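# Lay the towel flat beside the basket

## Task

Get the towel lying flat on the table as a single layer. Every part of it must stay at least a finger's width in from the table edge, at least two finger widths away from the basket rim, and more than a hand's width away from either arm's column. The basket must end upright with its entire base on the table, no more than three finger widths from its starting spot and turned roughly as it was. Finally release everything and pull the arms away; anything that stays in place only because the robot holds it counts as unfinished.

## Robot and tools

Robot: two 6-joint arms, left_arm and right_arm, each with a parallel two-finger gripper. Their bases sit in the scene frame at left_arm (-0.023, +0.340, 0) m, quat_wxyz (+0.997, 0, 0, -0.075), and right_arm (-0.015, -0.260, 0) m, quat_wxyz (+0.996, 0, 0, +0.085). In the scene frame the origin is on the table top midway between the arms, +x points out over the table, +z points up, and left_arm is on the +y side. The arm names are labels only and do not mean image left or right.

Joint order, per arm, used everywhere: waist (joint1), shoulder (joint2), elbow (joint3), wrist pitch (joint4), wrist yaw (joint5), wrist roll (joint6). Stated ranges in rad: waist -2.618 to 3.054, shoulder 0.000 to 3.142, elbow 0.000 to 3.142, wrist pitch -1.571 to 1.571, wrist yaw -1.571 to 1.571, wrist roll -2.094 to 2.094. The true ends may be up to 0.036 rad off either way. Friction can leave a joint as much as about 0.031 rad short of its command, so very small commands may not move it.

A row is a single list of 14 numbers covering both arms, each in [-1, 1]: left_arm waist, shoulder, elbow, wrist pitch, wrist yaw, wrist roll, opening; then the same seven for right_arm. Send all 14 even when one arm stays still. The six joint numbers are scaled offsets, not poses. A value of 1.0 means 1.202 rad for the waist, 1.258 for the shoulder, 1.238 for the elbow, 2.073 for wrist pitch, and 2.022 each for wrist yaw and roll. The opening is absolute: +1 is fully open and -1 is closed.

execute_actions(actions): a list of actions run one after another. Each action is a table of up to 15 rows, and each row lasts one 1/30 s step. If a table has fewer than 15 rows, its final row repeats to fill the 15 steps. Joint offsets in every row are measured from the angles at the start of that action, not from the previous row. For the first action of a call, the base is the last angle reported in this scene. An action asking a joint more than 0.036 rad beyond its range end is refused for both arms. If the first action fails that check, or any action is malformed, the whole call does nothing. An empty list just returns the state and images.

move(target, speed, blocking): target is one 14-number row. Its offsets count from the Joint positions in the most recent result that printed them. All joints travel in step and finish together, so gripper paths are curved. Duration is 0.5 to 10 s; longer paths are cut off at 10 s. speed is in rad/s for the joint with the longest way to go, from 0.01 to 2, default 0.5. Moves do not avoid obstacles or the other arm. Finger openings are applied at the start. With blocking=false you get a result after 0.5 s while motion continues. Until a result shows that move finished, further moves and execute_actions are refused, so use wait(0) to check, or call stop. The extra move: line reports the ending (done, off_target, moving, held, fault) and limits=held or limits=none. It also names, per arm, the joint furthest from its target. After limits=held an arm may suddenly speed up.

wait(seconds): 0 to 10; both arms keep their last command, and a running move carries on. stop(): brakes a running move, and a fast one needs room to slow down. The fingers are not braked. zoom_image(camera, region): region is [x0, y0, x1, y1] in pixels of that camera's latest image, with (0,0) at top-left and at most 504x504. Cameras, all 504x504: cam_head_left, cam_head_right, cam_high, cam_low, cam_left_wrist, cam_right_wrist. read_manual(section) only returns licence text ("licences"). finished_scene(scene) ends the current scene (give its number) after the last command has been held, and it cannot be undone. Replying without any tool call ends all remaining work.

Results: per arm, end_effector_position (m) and end_effector_quat_wxyz in the scene frame. This point lies between the finger pads, about 1 cm behind the tips, and is less accurate at long reach. The gripper's fingers point along its +z axis and close along its y axis. Joint positions and Joint velocities list the six joints (rad, rad/s) plus the pad gap (m; 0.094 fully open). Joint targets shows where the joints are currently being driven. grip_measured is the opening on the command scale, with up to about 1 mm of fixed per-gripper error. "joint sent to its limit" means a joint was driven to its real end. If that line is missing, the joint may still be at its end. "joint command not followed" means the clearance check changed some joint targets. Joint torques are raw drive outputs with offsets and noise. MOTOR HOT appears from 75 °C. At 90 °C the arm is halted for 10 s, and at 100 °C it goes limp and drops. These stops show as OVER-TEMPERATURE FAULT lines.

Motion limits: each step a joint's target may lead its measured angle by at most 0.202 rad for the waist, 0.258 for the shoulder, 0.238 for the elbow, 0.573 for wrist pitch, and 0.522 for wrist yaw and roll. Targets that would put the gripper more than 70 mm from its current spot are scaled back. Big changes therefore take several actions, and motion left unfinished may need to be commanded again.

Gripping: command an opening about 0.03 below grip_measured to hold firmly, or less for a lighter hold. Pad force is about 50 to 62 N, lower for items under about 2 mm thick, and can spike on first contact. Held items may get brief outside tugs.

Avoid: knocking anything off the table, letting the arms collide or push each other, dropping or slipping items, fast impacts, and pressing deep past contact. Faster moves hit harder. To keep an existing press, send the offsets from Joint positions to Joint targets. At the end, open the grippers and move both arms away.

Each tool is called after "Call:" as a command line: name --argument value for each argument, lists and objects as JSON in quotes; but a table of rows of numbers goes row by row, as --pt "numbers of a row", without its own name.

## Session

I'll start by looking at the scene.

Call:
execute_actions --actions '[]'

Scene clock: 0.00 s.
left_arm: end_effector_position=(+0.0590, +0.1234, +0.1859) grip_measured=+1.000 end_effector_quat_wxyz=(+0.092, +0.776, +0.624, +0.023) | right_arm: end_effector_position=(+0.2445, -0.2836, +0.3023) grip_measured=+1.000 end_effector_quat_wxyz=(+0.346, -0.215, +0.806, -0.428)
Joint names: [waist, shoulder, elbow, wrist pitch, wrist yaw, wrist roll]
Joint positions: left_arm=[-1.142  1.295  1.296 -1.418 -0.113  0.503  0.094] | right_arm=[ 0.313  0.933  1.082 -0.918  0.969 -0.478  0.094]
Joint velocities: left_arm=[-0.002  0.007  0.007 -0.081  0.007  0.037  0.   ] | right_arm=[0.017 0.017 0.017 0.007 0.022 0.037 0.   ]
Joint torques (N m, as the arm reports them, + toward a larger angle): no reading
Joint targets: left_arm=[-1.142 1.295 1.296 -1.418 -0.113 0.503] | right_arm=[0.313 0.933 1.082 -0.918 0.969 -0.478]

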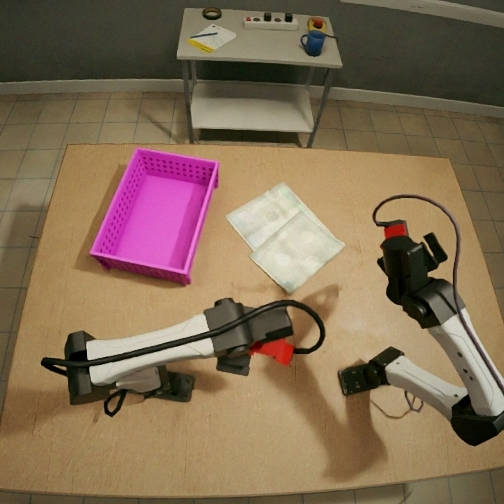

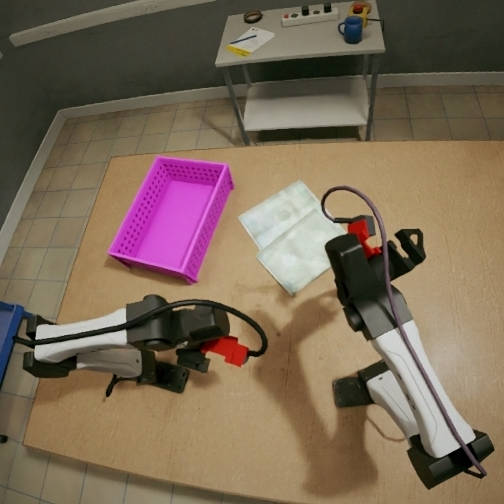

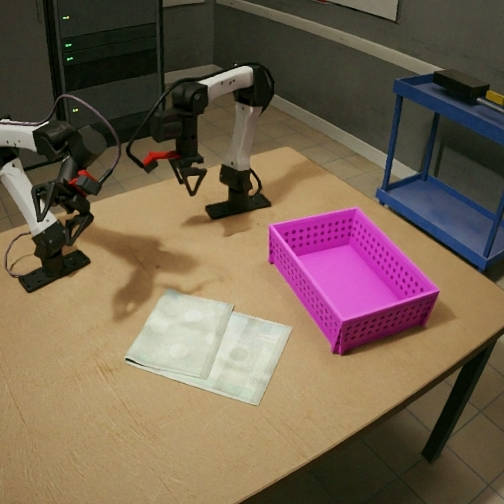

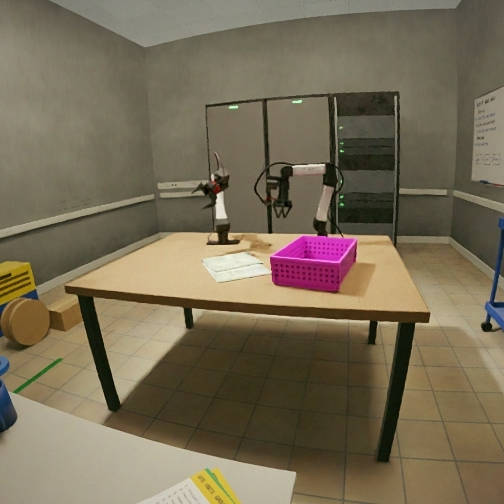

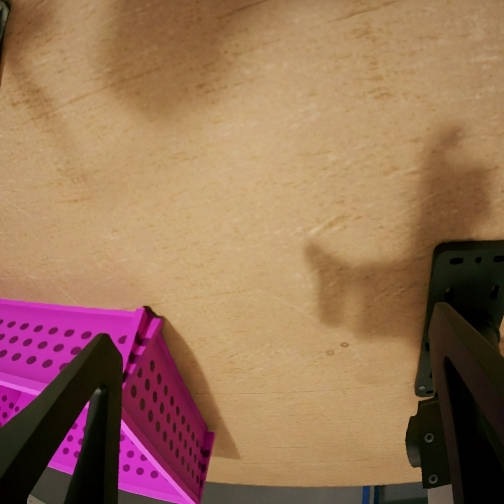

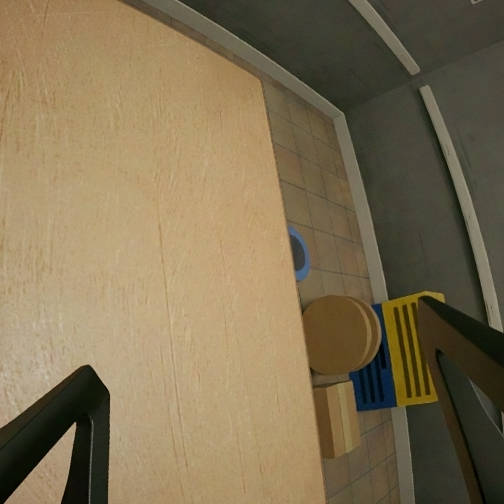

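Call:
zoom_image --camera "cam_head_left" --region '[190, 150, 380, 320]'

Call:
zoom_image --camera "cam_high" --region '[100, 260, 320, 420]'

Region (190, 150, 380, 320) of cam_head_left's 504x504 image, scaled by 2.653, with more detail than that image has; it fills the top 451 rows of this view, and the rest is white.

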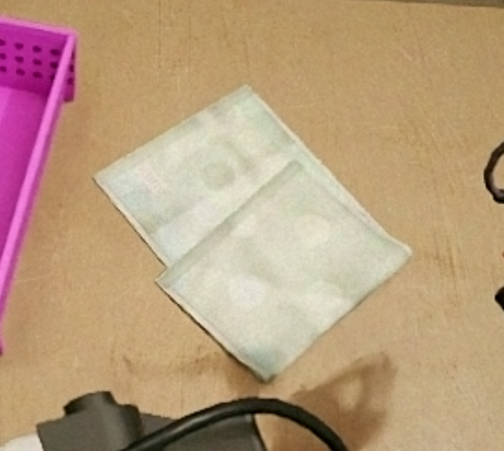

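Region (100, 260, 320, 420) of cam_high's 504x504 image, scaled by 2.291, with more detail than that image has; it fills the top 367 rows of this view, and the rest is white.

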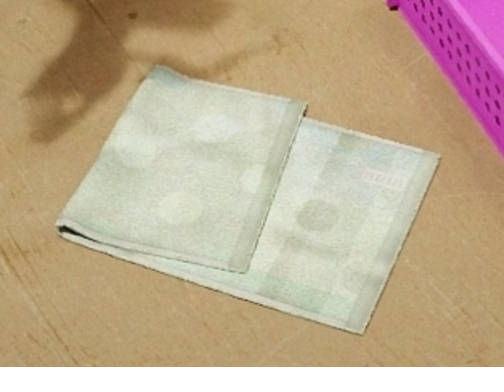

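Call:
move --target '[0,0,0,0,0,0,1, 0.004,0.801,0.725,-0.155,-0.479,0.236,1]' --speed 0.8

Scene clock: 8.87 s.
left_arm: end_effector_position=(+0.0590, +0.1234, +0.1859) grip_measured=+1.000 end_effector_quat_wxyz=(+0.092, +0.776, +0.624, +0.023) | right_arm: end_effector_position=(+0.3805, -0.0539, +0.1947) grip_measured=+1.000 end_effector_quat_wxyz=(+0.176, -0.239, +0.954, +0.039)
Joint names: [waist, shoulder, elbow, wrist pitch, wrist yaw, wrist roll]
Joint positions: left_arm=[-1.142  1.295  1.296 -1.418 -0.113  0.503  0.094] | right_arm=[ 0.313  1.94   1.96  -1.228  0.007 -0.01   0.094]
Joint velocities: left_arm=[ 0.012 -0.017  0.002  0.022  0.007 -0.066  0.   ] | right_arm=[ 0.012  0.007 -0.022 -0.037 -0.022 -0.022  0.   ]
Joint torques (N m, as the arm reports them, + toward a larger angle): left_arm=[-0.15 -5.42  7.35  0.59  0.09 -0.02] | right_arm=[ 0.56 -8.84  8.08  0.93 -0.03  0.09]
Joint targets: left_arm=[-1.142 1.295 1.296 -1.418 -0.113 0.503] | right_arm=[0.317 1.941 1.980 -1.239 0.000 -0.001]
move: done; limits=none; left_arm: farthest joint: the waist, 0.000 radians from its target (0.000 radians at the start); right_arm: farthest joint: the elbow, 0.019 radians from its target (0.897 radians at the start)

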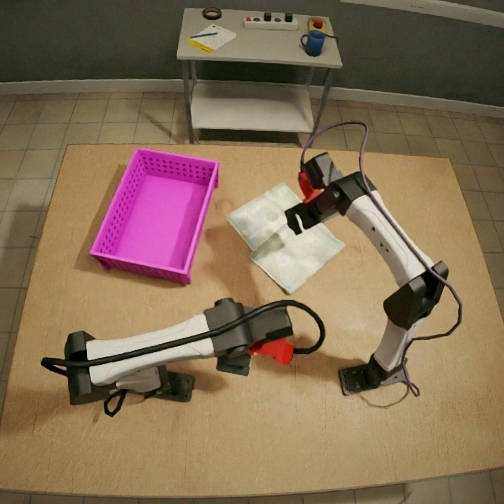

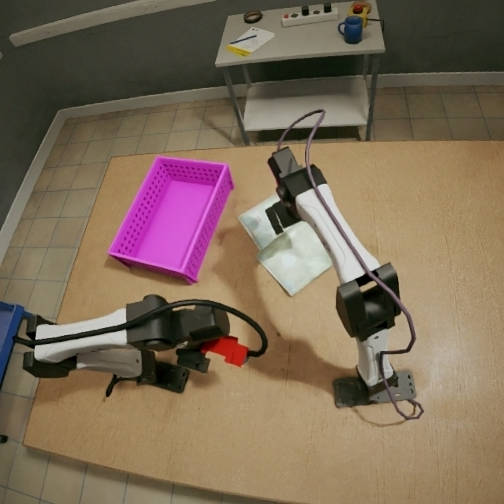

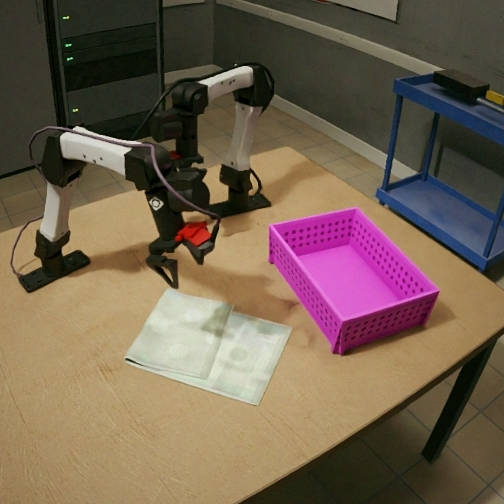

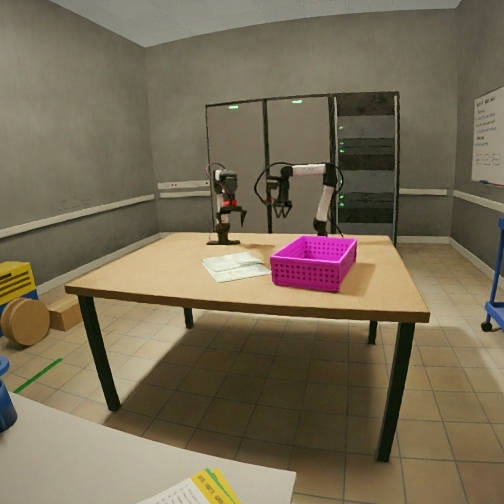

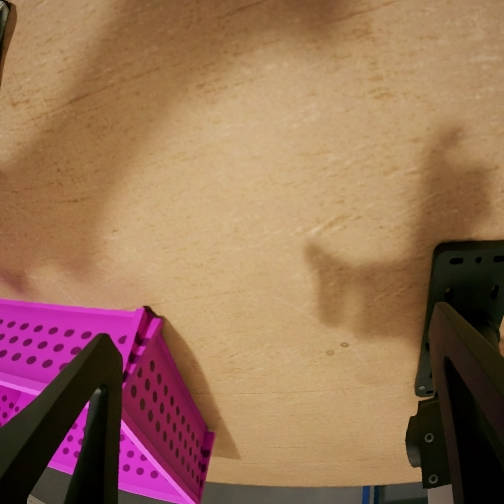

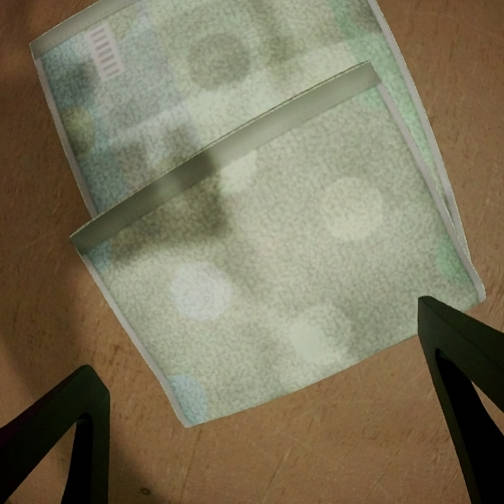

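Call:
move --target '[0.5666,0.7695,0.6806,-0.0135,0.0559,-0.1385,1, -0.29,0,0,0,0,0,1]' --speed 0.8

Scene clock: 15.77 s.
left_arm: end_effector_position=(+0.3391, +0.0907, +0.1010) grip_measured=+1.000 end_effector_quat_wxyz=(+0.007, +0.408, +0.913, +0.004) | right_arm: end_effector_position=(+0.4268, -0.1996, +0.1947) grip_measured=+1.000 end_effector_quat_wxyz=(+0.180, -0.072, +0.981, +0.008)
Joint names: [waist, shoulder, elbow, wrist pitch, wrist yaw, wrist roll]
Joint positions: left_arm=[-0.456  2.251  2.122 -1.431 -0.011  0.234  0.094] | right_arm=[-0.032  1.94   1.96  -1.228  0.007 -0.01   0.094]
Joint velocities: left_arm=[-0.017 -0.012 -0.002  0.022 -0.066 -0.037  0.   ] | right_arm=[ 0.012  0.007  0.002 -0.007 -0.022 -0.095  0.   ]
Joint torques (N m, as the arm reports them, + toward a larger angle): left_arm=[ -0.75 -15.16   8.51   0.18   0.24  -0.15] | right_arm=[-0.09 -8.89  6.61  1.03  0.05 -0.02]
Joint targets: left_arm=[-0.461 2.263 2.139 -1.447 -0.000 0.223] | right_arm=[-0.036 1.940 1.960 -1.228 0.007 -0.011]
move: done; limits=none; left_arm: farthest joint: the elbow, 0.017 radians from its target (0.842 radians at the start); right_arm: farthest joint: the waist, 0.004 radians from its target (0.348 radians at the start)

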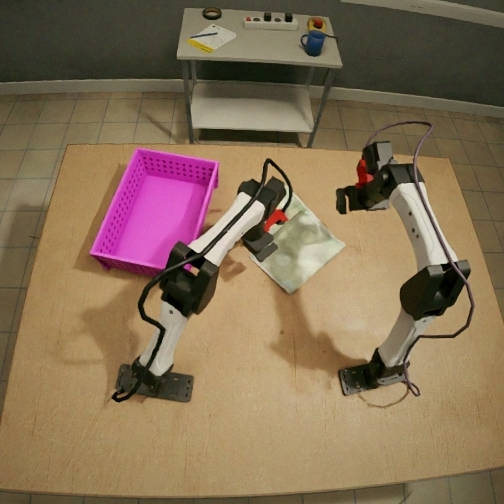

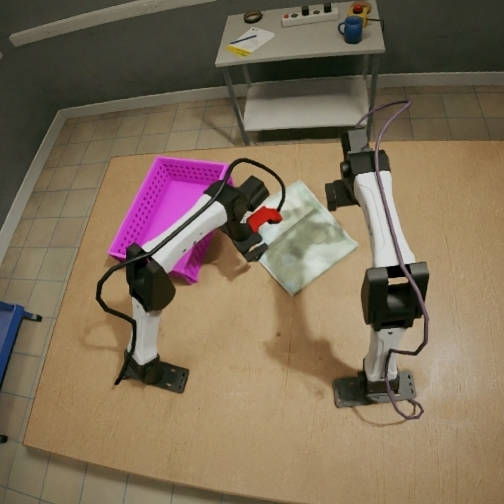

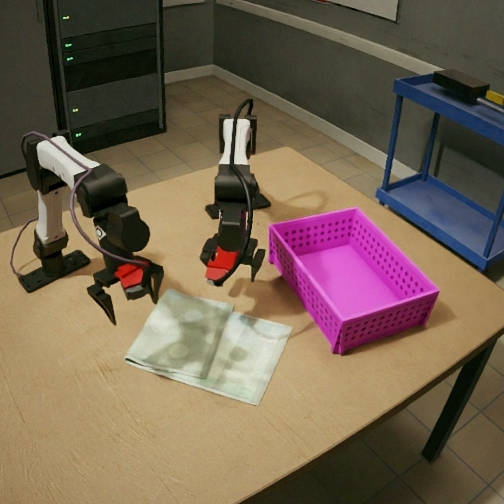

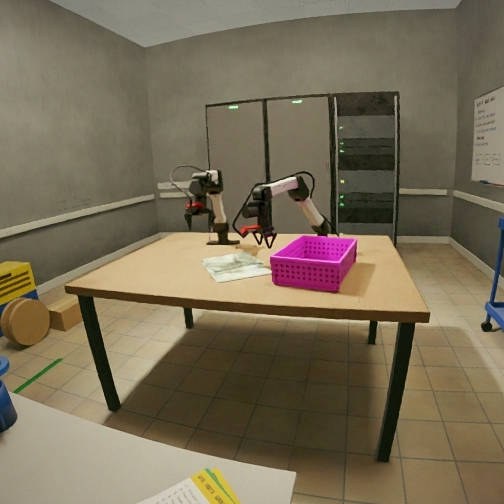

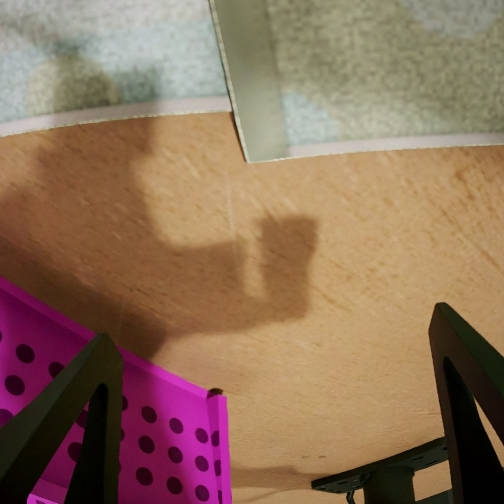

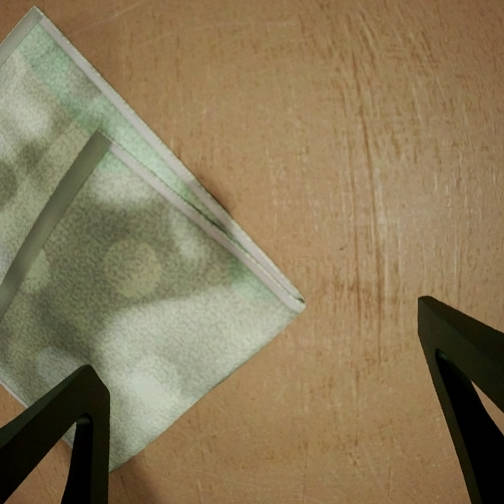

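Call:
move --target '[0,0.010,-0.1783,0.1074,0,0,1, 0,0,0,0,0,0,1]' --speed 0.4

Scene clock: 17.70 s.
left_arm: end_effector_position=(+0.3409, +0.0893, +0.0508) grip_measured=+1.000 end_effector_quat_wxyz=(+0.010, +0.408, +0.913, +0.003) | right_arm: end_effector_position=(+0.4268, -0.1996, +0.1947) grip_measured=+1.000 end_effector_quat_wxyz=(+0.180, -0.072, +0.981, +0.008)
Joint names: [waist, shoulder, elbow, wrist pitch, wrist yaw, wrist roll]
Joint positions: left_arm=[-0.456  2.251  1.923 -1.225 -0.01   0.234  0.094] | right_arm=[-0.032  1.94   1.96  -1.228  0.007 -0.01   0.094]
Joint velocities: left_arm=[-0.007  0.007 -0.002 -0.007 -0.037 -0.022  0.   ] | right_arm=[ 0.007 -0.002 -0.002 -0.022  0.022 -0.022  0.   ]
Joint torques (N m, as the arm reports them, + toward a larger angle): left_arm=[ -0.21 -15.25   5.39   0.48   0.14  -0.03] | right_arm=[ 0.17 -8.87  6.61  1.03  0.04 -0.02]
Joint targets: left_arm=[-0.456 2.263 1.901 -1.208 -0.011 0.234] | right_arm=[-0.032 1.940 1.960 -1.228 0.007 -0.010]
move: off_target (left_arm); limits=none; left_arm: farthest joint: the elbow, 0.022 radians from its target (0.221 radians at the start); right_arm: farthest joint: the waist, 0.000 radians from its target (0.000 radians at the start)

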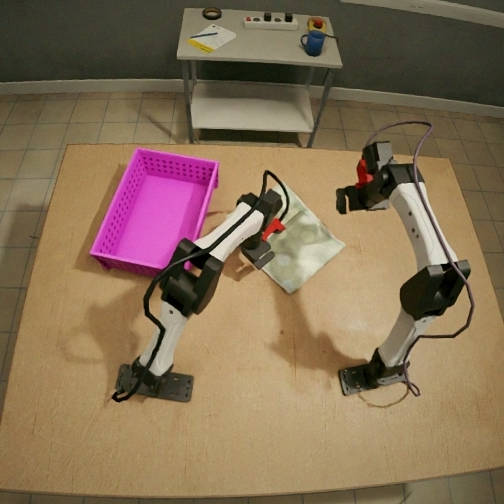

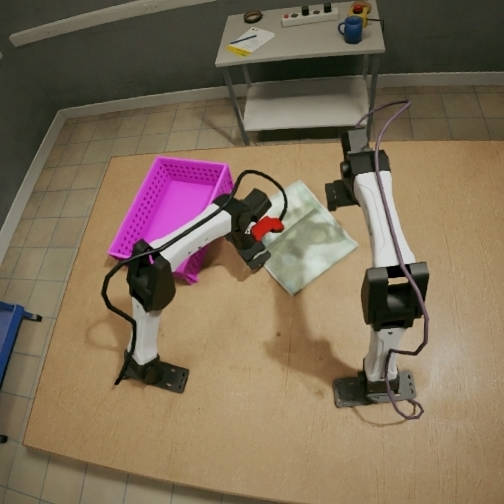

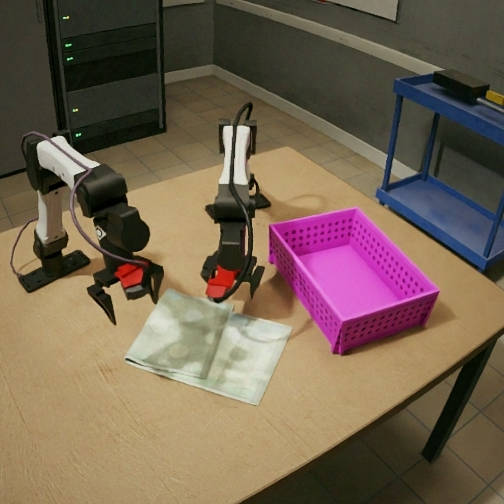

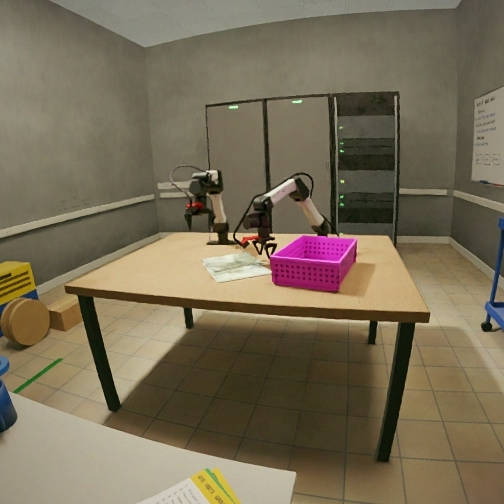

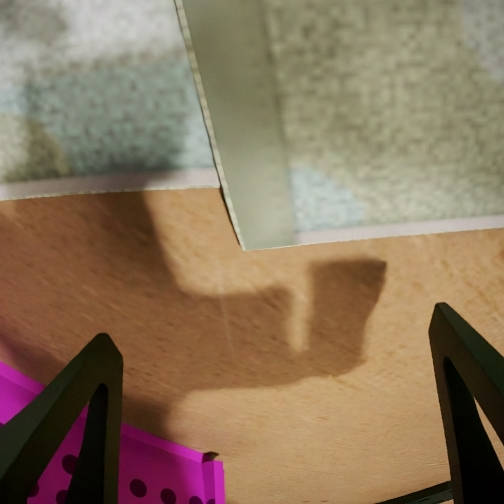

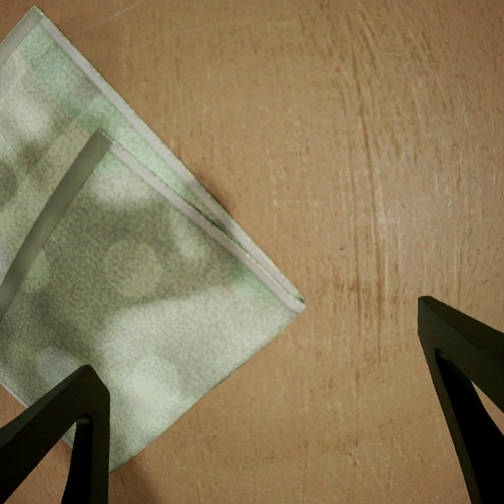

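Call:
move --target '[0,0,-0.111,0.065,0,0,-0.25, 0,0,0,0,0,0,1]' --speed 0.3

Scene clock: 19.57 s.
left_arm: end_effector_position=(+0.3371, +0.0920, +0.0224) grip_measured=-0.247 end_effector_quat_wxyz=(+0.009, +0.408, +0.913, +0.004) | right_arm: end_effector_position=(+0.4268, -0.1996, +0.1947) grip_measured=+1.000 end_effector_quat_wxyz=(+0.180, -0.072, +0.981, +0.008)
Joint names: [waist, shoulder, elbow, wrist pitch, wrist yaw, wrist roll]
Joint positions: left_arm=[-0.456  2.251  1.809 -1.112 -0.01   0.234  0.035] | right_arm=[-0.032  1.94   1.96  -1.228  0.007 -0.01   0.094]
Joint velocities: left_arm=[-0.027  0.012 -0.007  0.022 -0.095 -0.037 -0.001] | right_arm=[-0.007 -0.012 -0.007  0.037  0.022  0.022  0.   ]
Joint torques (N m, as the arm reports them, + toward a larger angle): left_arm=[ -0.2  -16.08   5.26   0.52   0.15  -0.02] | right_arm=[ 0.17 -8.87  6.61  1.03  0.04 -0.01]
Joint targets: left_arm=[-0.456 2.251 1.786 -1.090 -0.010 0.234] | right_arm=[-0.032 1.940 1.960 -1.228 0.007 -0.010]
move: off_target (left_arm); limits=none; left_arm: farthest joint: the elbow, 0.023 radians from its target (0.137 radians at the start); right_arm: farthest joint: the waist, 0.000 radians from its target (0.000 radians at the start)

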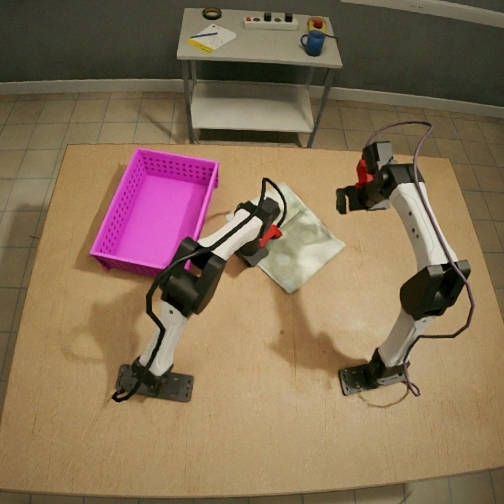

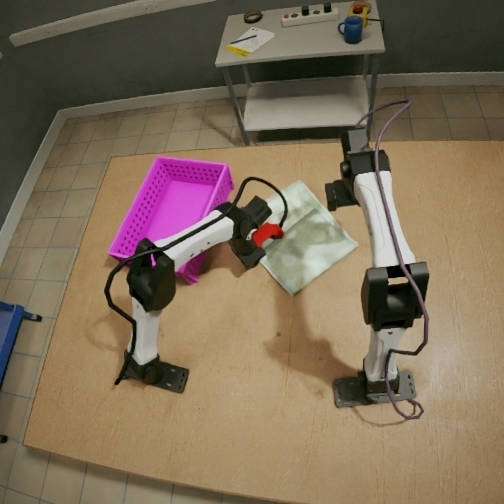

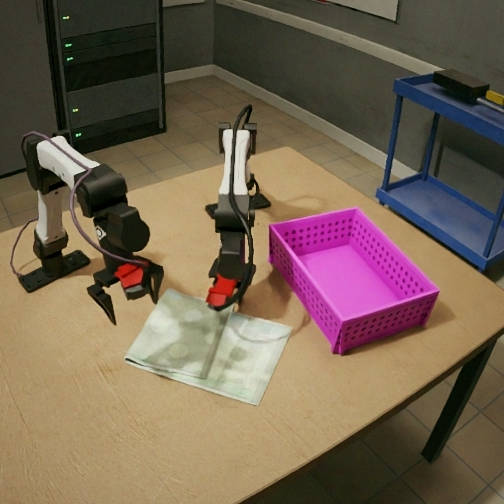

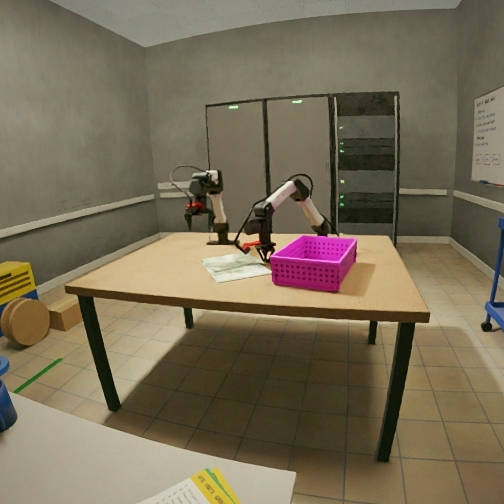

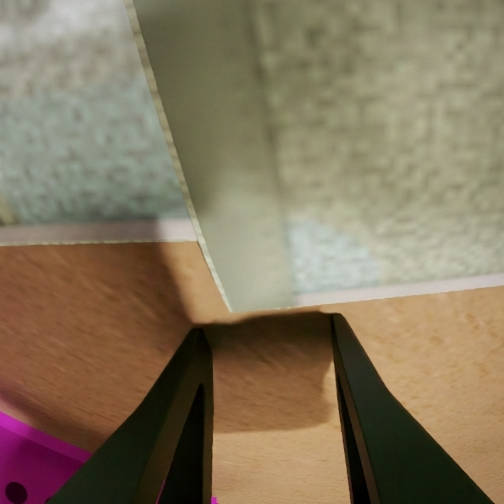

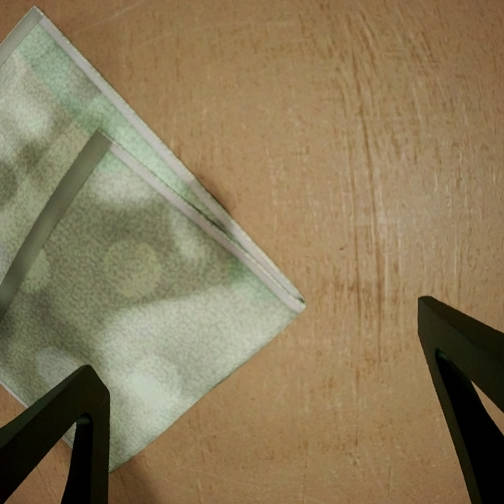

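Call:
move --target '[0,0.079,0.095,0,0,0,-0.25, 0,0,0,0,0,0,1]' --speed 0.2

Scene clock: 23.03 s.
left_arm: end_effector_position=(+0.3558, +0.0789, +0.0231) grip_measured=-0.247 end_effector_quat_wxyz=(+0.027, +0.408, +0.913, +0.000) | right_arm: end_effector_position=(+0.4268, -0.1996, +0.1947) grip_measured=+1.000 end_effector_quat_wxyz=(+0.180, -0.072, +0.981, +0.008)
Joint names: [waist, shoulder, elbow, wrist pitch, wrist yaw, wrist roll]
Joint positions: left_arm=[-0.456  2.311  1.912 -1.119 -0.01   0.234  0.035] | right_arm=[-0.032  1.94   1.96  -1.228  0.007 -0.01   0.094]
Joint velocities: left_arm=[-0.012 -0.002  0.002 -0.022  0.037 -0.037 -0.002] | right_arm=[-0.012  0.017 -0.002  0.022 -0.022  0.007  0.   ]
Joint torques (N m, as the arm reports them, + toward a larger angle): left_arm=[ -0.18 -13.29   8.44   0.44   0.15  -0.01] | right_arm=[ 0.15 -8.86  6.62  1.03  0.04 -0.01]
Joint targets: left_arm=[-0.456 2.350 1.926 -1.112 -0.010 0.234] | right_arm=[-0.032 1.940 1.960 -1.228 0.007 -0.010]
move: off_target (left_arm); limits=none; left_arm: farthest joint: the shoulder, 0.040 radians from its target (0.100 radians at the start); right_arm: farthest joint: the waist, 0.000 radians from its target (0.000 radians at the start)

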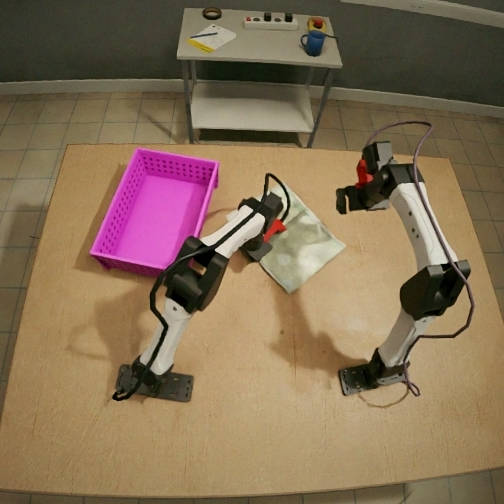

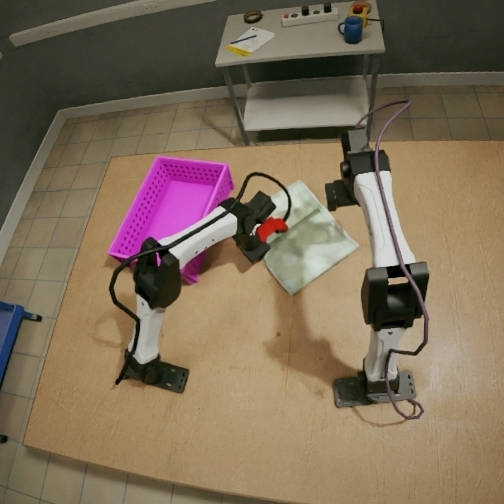

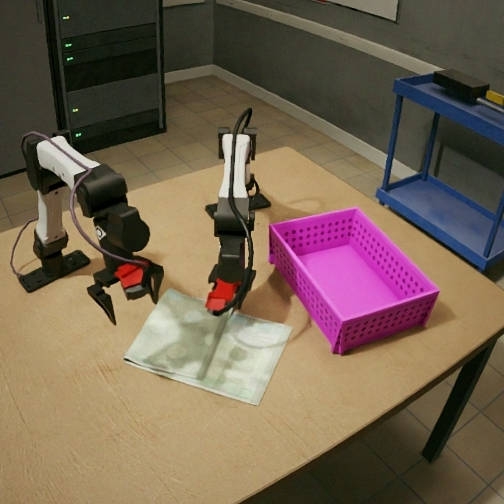

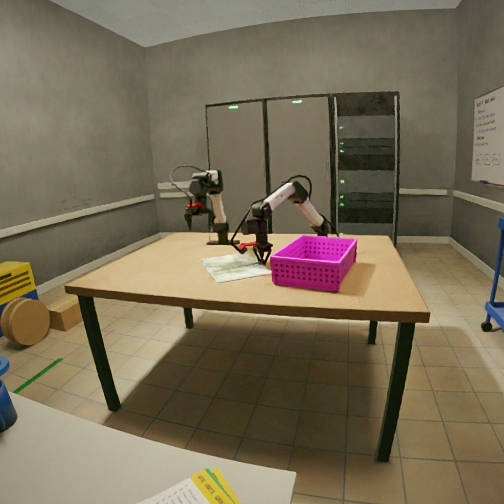

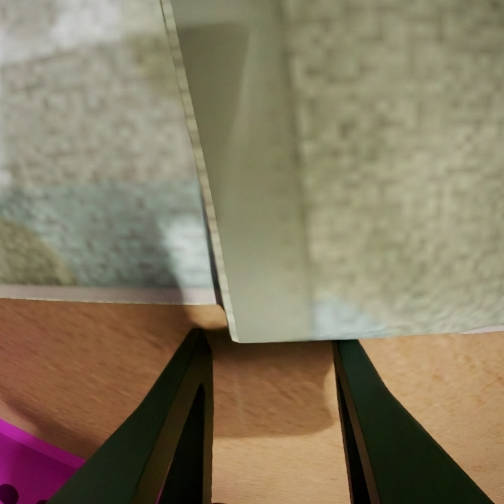

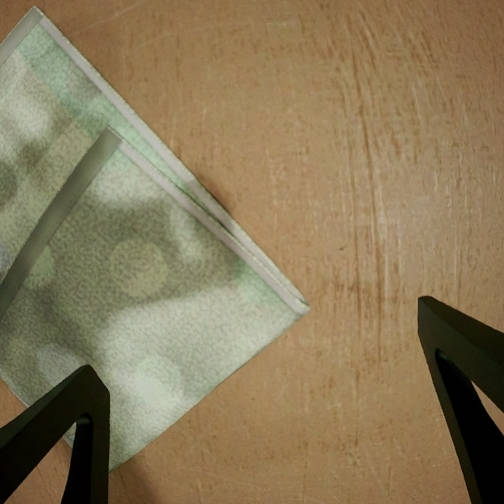

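Call:
move --target '[0,0,0.065,-0.04,0,0,-0.25, 0,0,0,0,0,0,1]' --speed 0.2

Scene clock: 28.10 s.
left_arm: end_effector_position=(+0.3580, +0.0774, +0.0391) grip_measured=-0.247 end_effector_quat_wxyz=(+0.028, +0.408, +0.913, +0.000) | right_arm: end_effector_position=(+0.4268, -0.1996, +0.1947) grip_measured=+1.000 end_effector_quat_wxyz=(+0.180, -0.072, +0.981, +0.008)
Joint names: [waist, shoulder, elbow, wrist pitch, wrist yaw, wrist roll]
Joint positions: left_arm=[-0.456  2.311  1.976 -1.181 -0.01   0.234  0.035] | right_arm=[-0.032  1.94   1.96  -1.228  0.007 -0.01   0.094]
Joint velocities: left_arm=[-0.007  0.027 -0.007 -0.022  0.007 -0.007 -0.001] | right_arm=[-0.002 -0.002 -0.017 -0.022  0.051  0.022  0.   ]
Joint torques (N m, as the arm reports them, + toward a larger angle): left_arm=[ -0.19 -17.01   8.65   0.22   0.14  -0.03] | right_arm=[ 0.14 -8.85  6.63  1.03  0.05 -0.02]
Joint targets: left_arm=[-0.456 2.311 1.992 -1.202 -0.010 0.234] | right_arm=[-0.032 1.940 1.960 -1.228 0.007 -0.010]
move: off_target (left_arm); limits=none; left_arm: farthest joint: the wrist pitch, 0.021 radians from its target (0.083 radians at the start); right_arm: farthest joint: the waist, 0.000 radians from its target (0.000 radians at the start)

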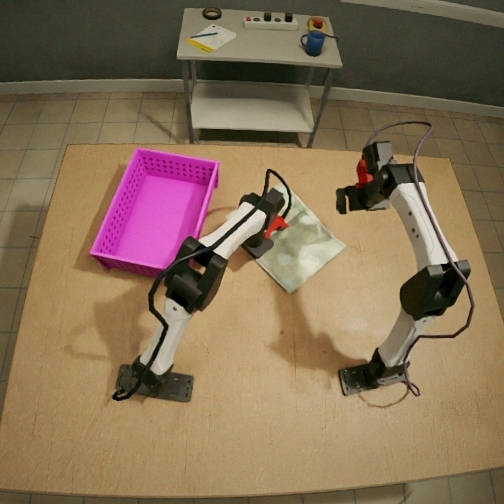

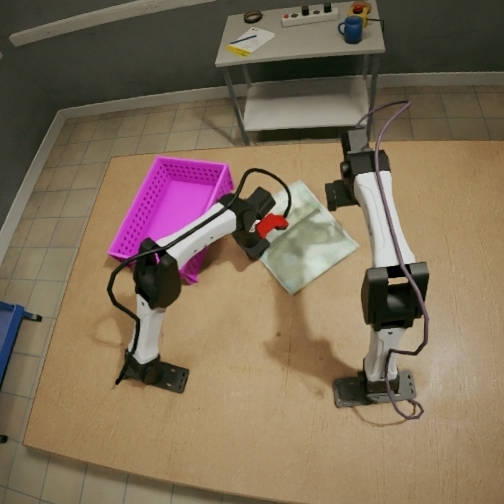

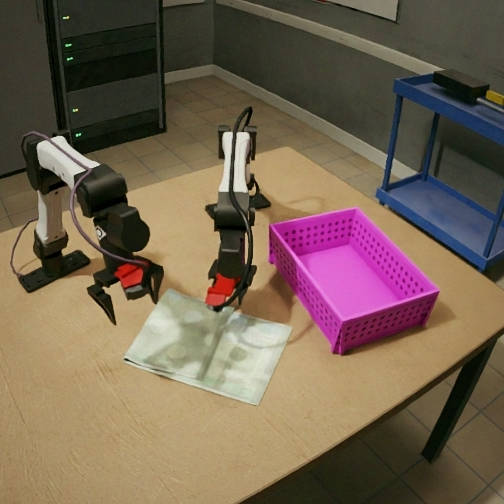

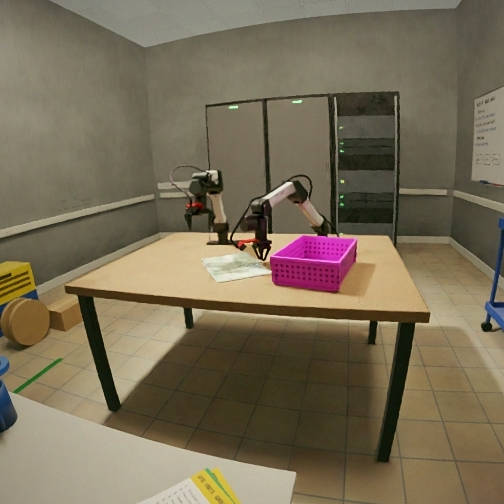

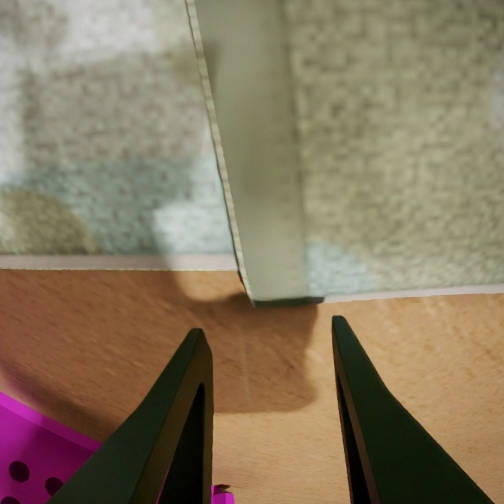

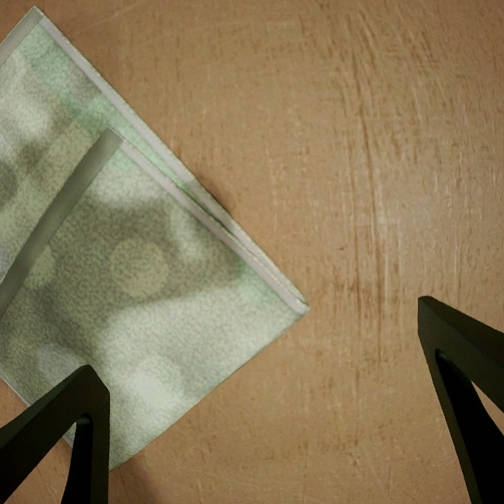

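Call:
move --target '[0,0.052,0.082,-0.027,0,0,-0.25, 0,0,0,0,0,0,1]' --speed 0.2

Scene clock: 30.33 s.
left_arm: end_effector_position=(+0.3664, +0.0716, +0.0424) grip_measured=-0.247 end_effector_quat_wxyz=(+0.031, +0.408, +0.913, -0.001) | right_arm: end_effector_position=(+0.4268, -0.1996, +0.1947) grip_measured=+1.000 end_effector_quat_wxyz=(+0.180, -0.072, +0.981, +0.008)
Joint names: [waist, shoulder, elbow, wrist pitch, wrist yaw, wrist roll]
Joint positions: left_arm=[-0.456  2.351  2.059 -1.216 -0.01   0.234  0.035] | right_arm=[-0.032  1.94   1.96  -1.228  0.007 -0.01   0.094]
Joint velocities: left_arm=[ 0.007 -0.017 -0.002 -0.007  0.007 -0.022  0.001] | right_arm=[ 0.007 -0.017 -0.017  0.037 -0.007  0.022  0.   ]
Joint torques (N m, as the arm reports them, + toward a larger angle): left_arm=[ -0.29 -15.1    8.92   0.22   0.15  -0.04] | right_arm=[ 0.18 -8.89  6.6   1.02  0.05 -0.01]
Joint targets: left_arm=[-0.456 2.376 2.078 -1.237 -0.010 0.234] | right_arm=[-0.032 1.940 1.960 -1.228 0.007 -0.010]
move: off_target (left_arm); limits=none; left_arm: farthest joint: the shoulder, 0.025 radians from its target (0.066 radians at the start); right_arm: farthest joint: the waist, 0.000 radians from its target (0.000 radians at the start)

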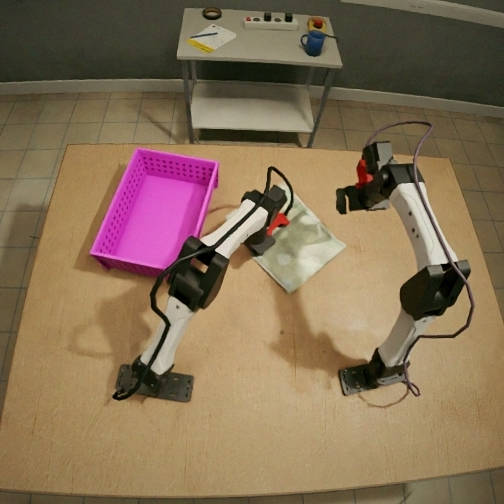

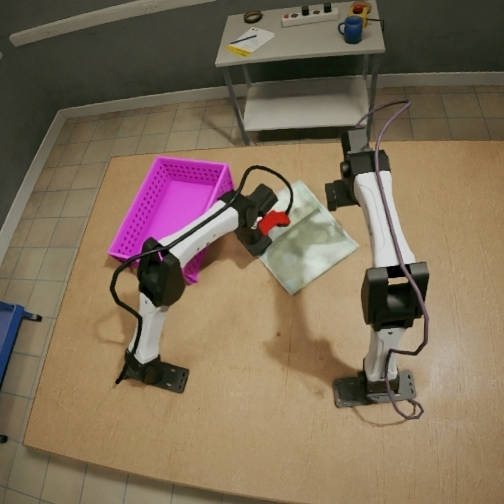

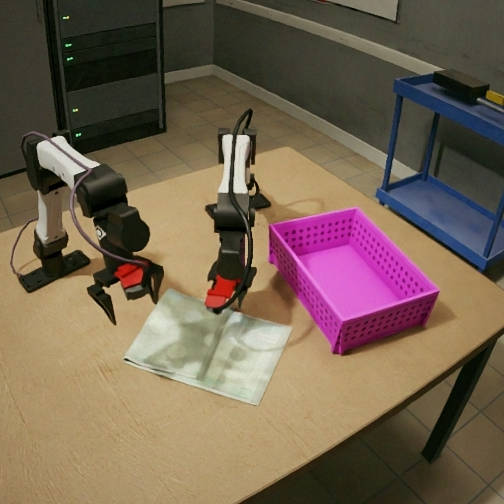

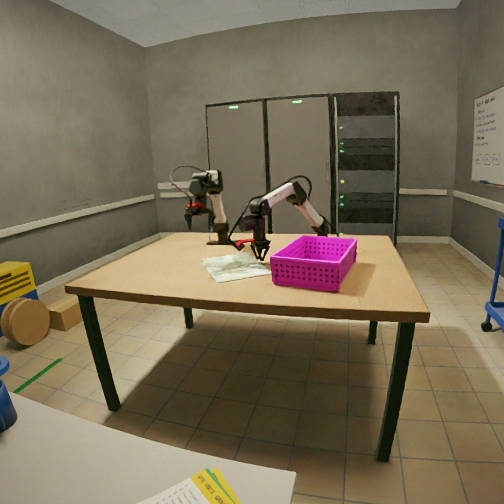

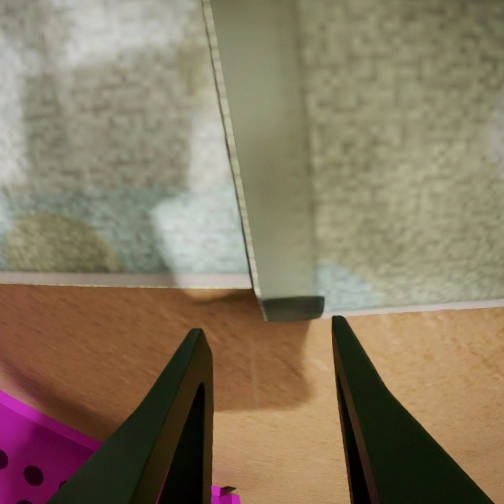

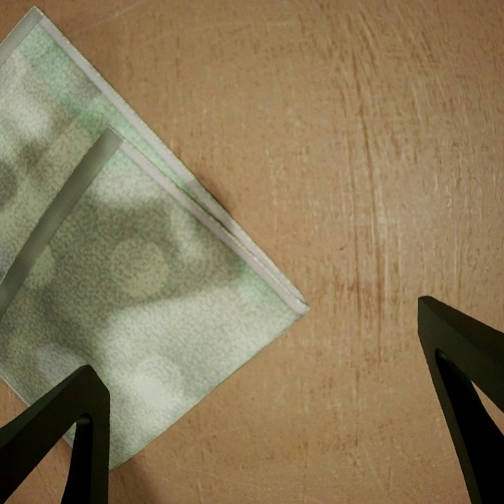

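Call:
move --target '[-0.02,0.03,0.015,-0.01,0,0,-0.25, 0,0,0,0,0,0,1]' --speed 0.1

Scene clock: 31.57 s.
left_arm: end_effector_position=(+0.3617, +0.0652, +0.0424) grip_measured=-0.247 end_effector_quat_wxyz=(+0.031, +0.415, +0.909, -0.001) | right_arm: end_effector_position=(+0.4268, -0.1996, +0.1947) grip_measured=+1.000 end_effector_quat_wxyz=(+0.180, -0.072, +0.981, +0.008)
Joint names: [waist, shoulder, elbow, wrist pitch, wrist yaw, wrist roll]
Joint positions: left_arm=[-0.473  2.351  2.059 -1.217 -0.01   0.234  0.035] | right_arm=[-0.032  1.94   1.96  -1.228  0.007 -0.01   0.094]
Joint velocities: left_arm=[-0.012  0.012  0.002  0.007 -0.022  0.007 -0.001] | right_arm=[ 0.017  0.012 -0.002 -0.051 -0.007 -0.022  0.   ]
Joint torques (N m, as the arm reports them, + toward a larger angle): left_arm=[ -0.85 -13.93   8.76   0.23   0.13  -0.03] | right_arm=[ 0.19 -8.87  6.62  1.03  0.04 -0.02]
Joint targets: left_arm=[-0.480 2.389 2.077 -1.237 -0.010 0.234] | right_arm=[-0.032 1.940 1.960 -1.228 0.007 -0.010]
move: off_target (left_arm); limits=none; left_arm: farthest joint: the shoulder, 0.037 radians from its target (0.037 radians at the start); right_arm: farthest joint: the waist, 0.000 radians from its target (0.000 radians at the start)

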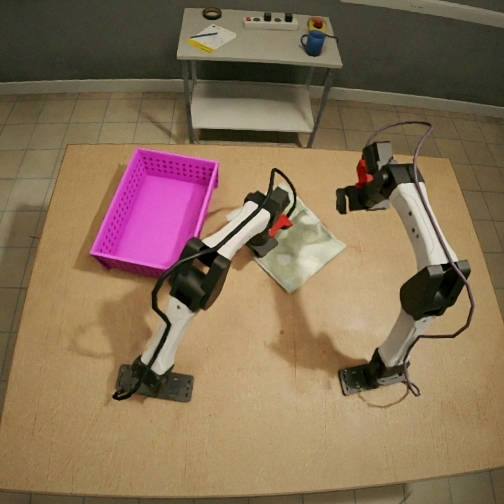

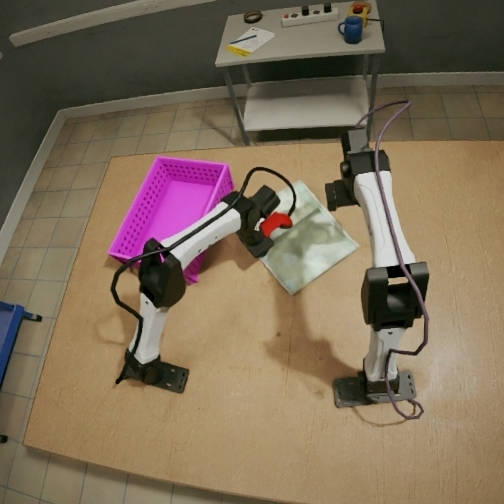

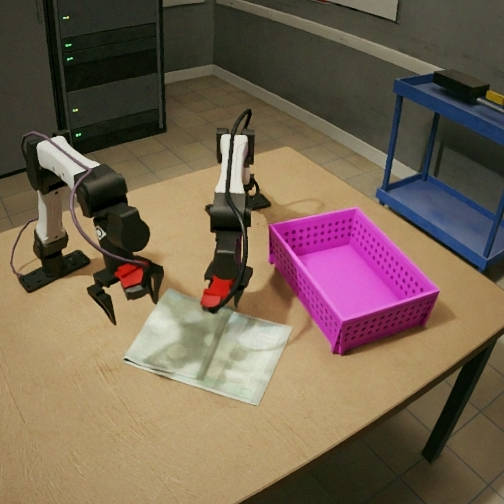

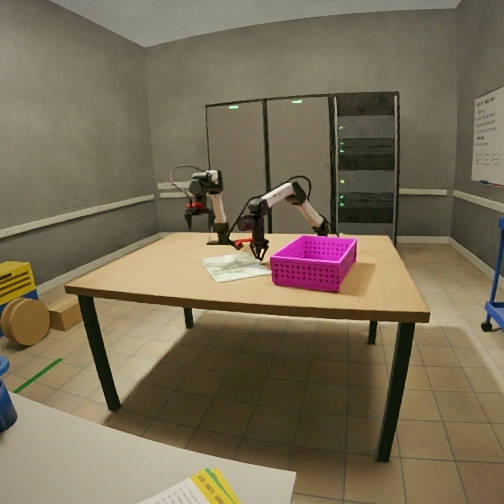

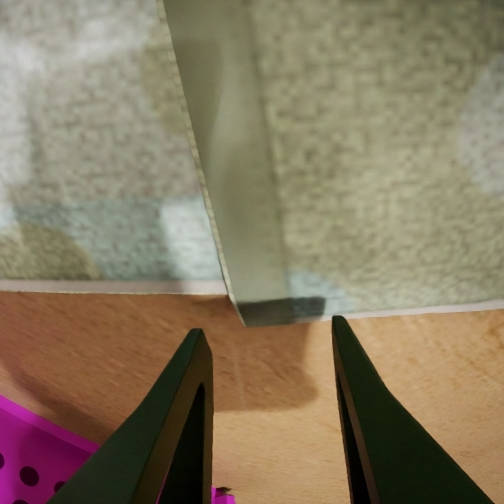

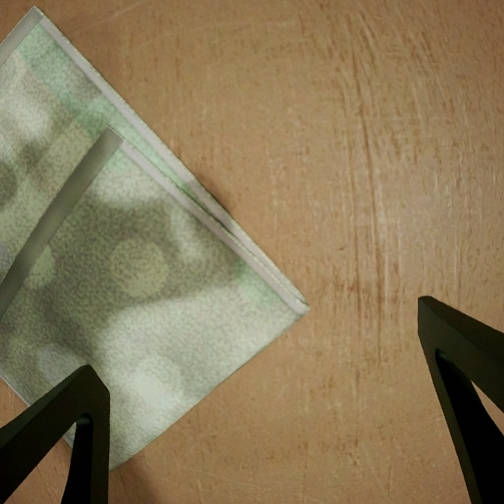

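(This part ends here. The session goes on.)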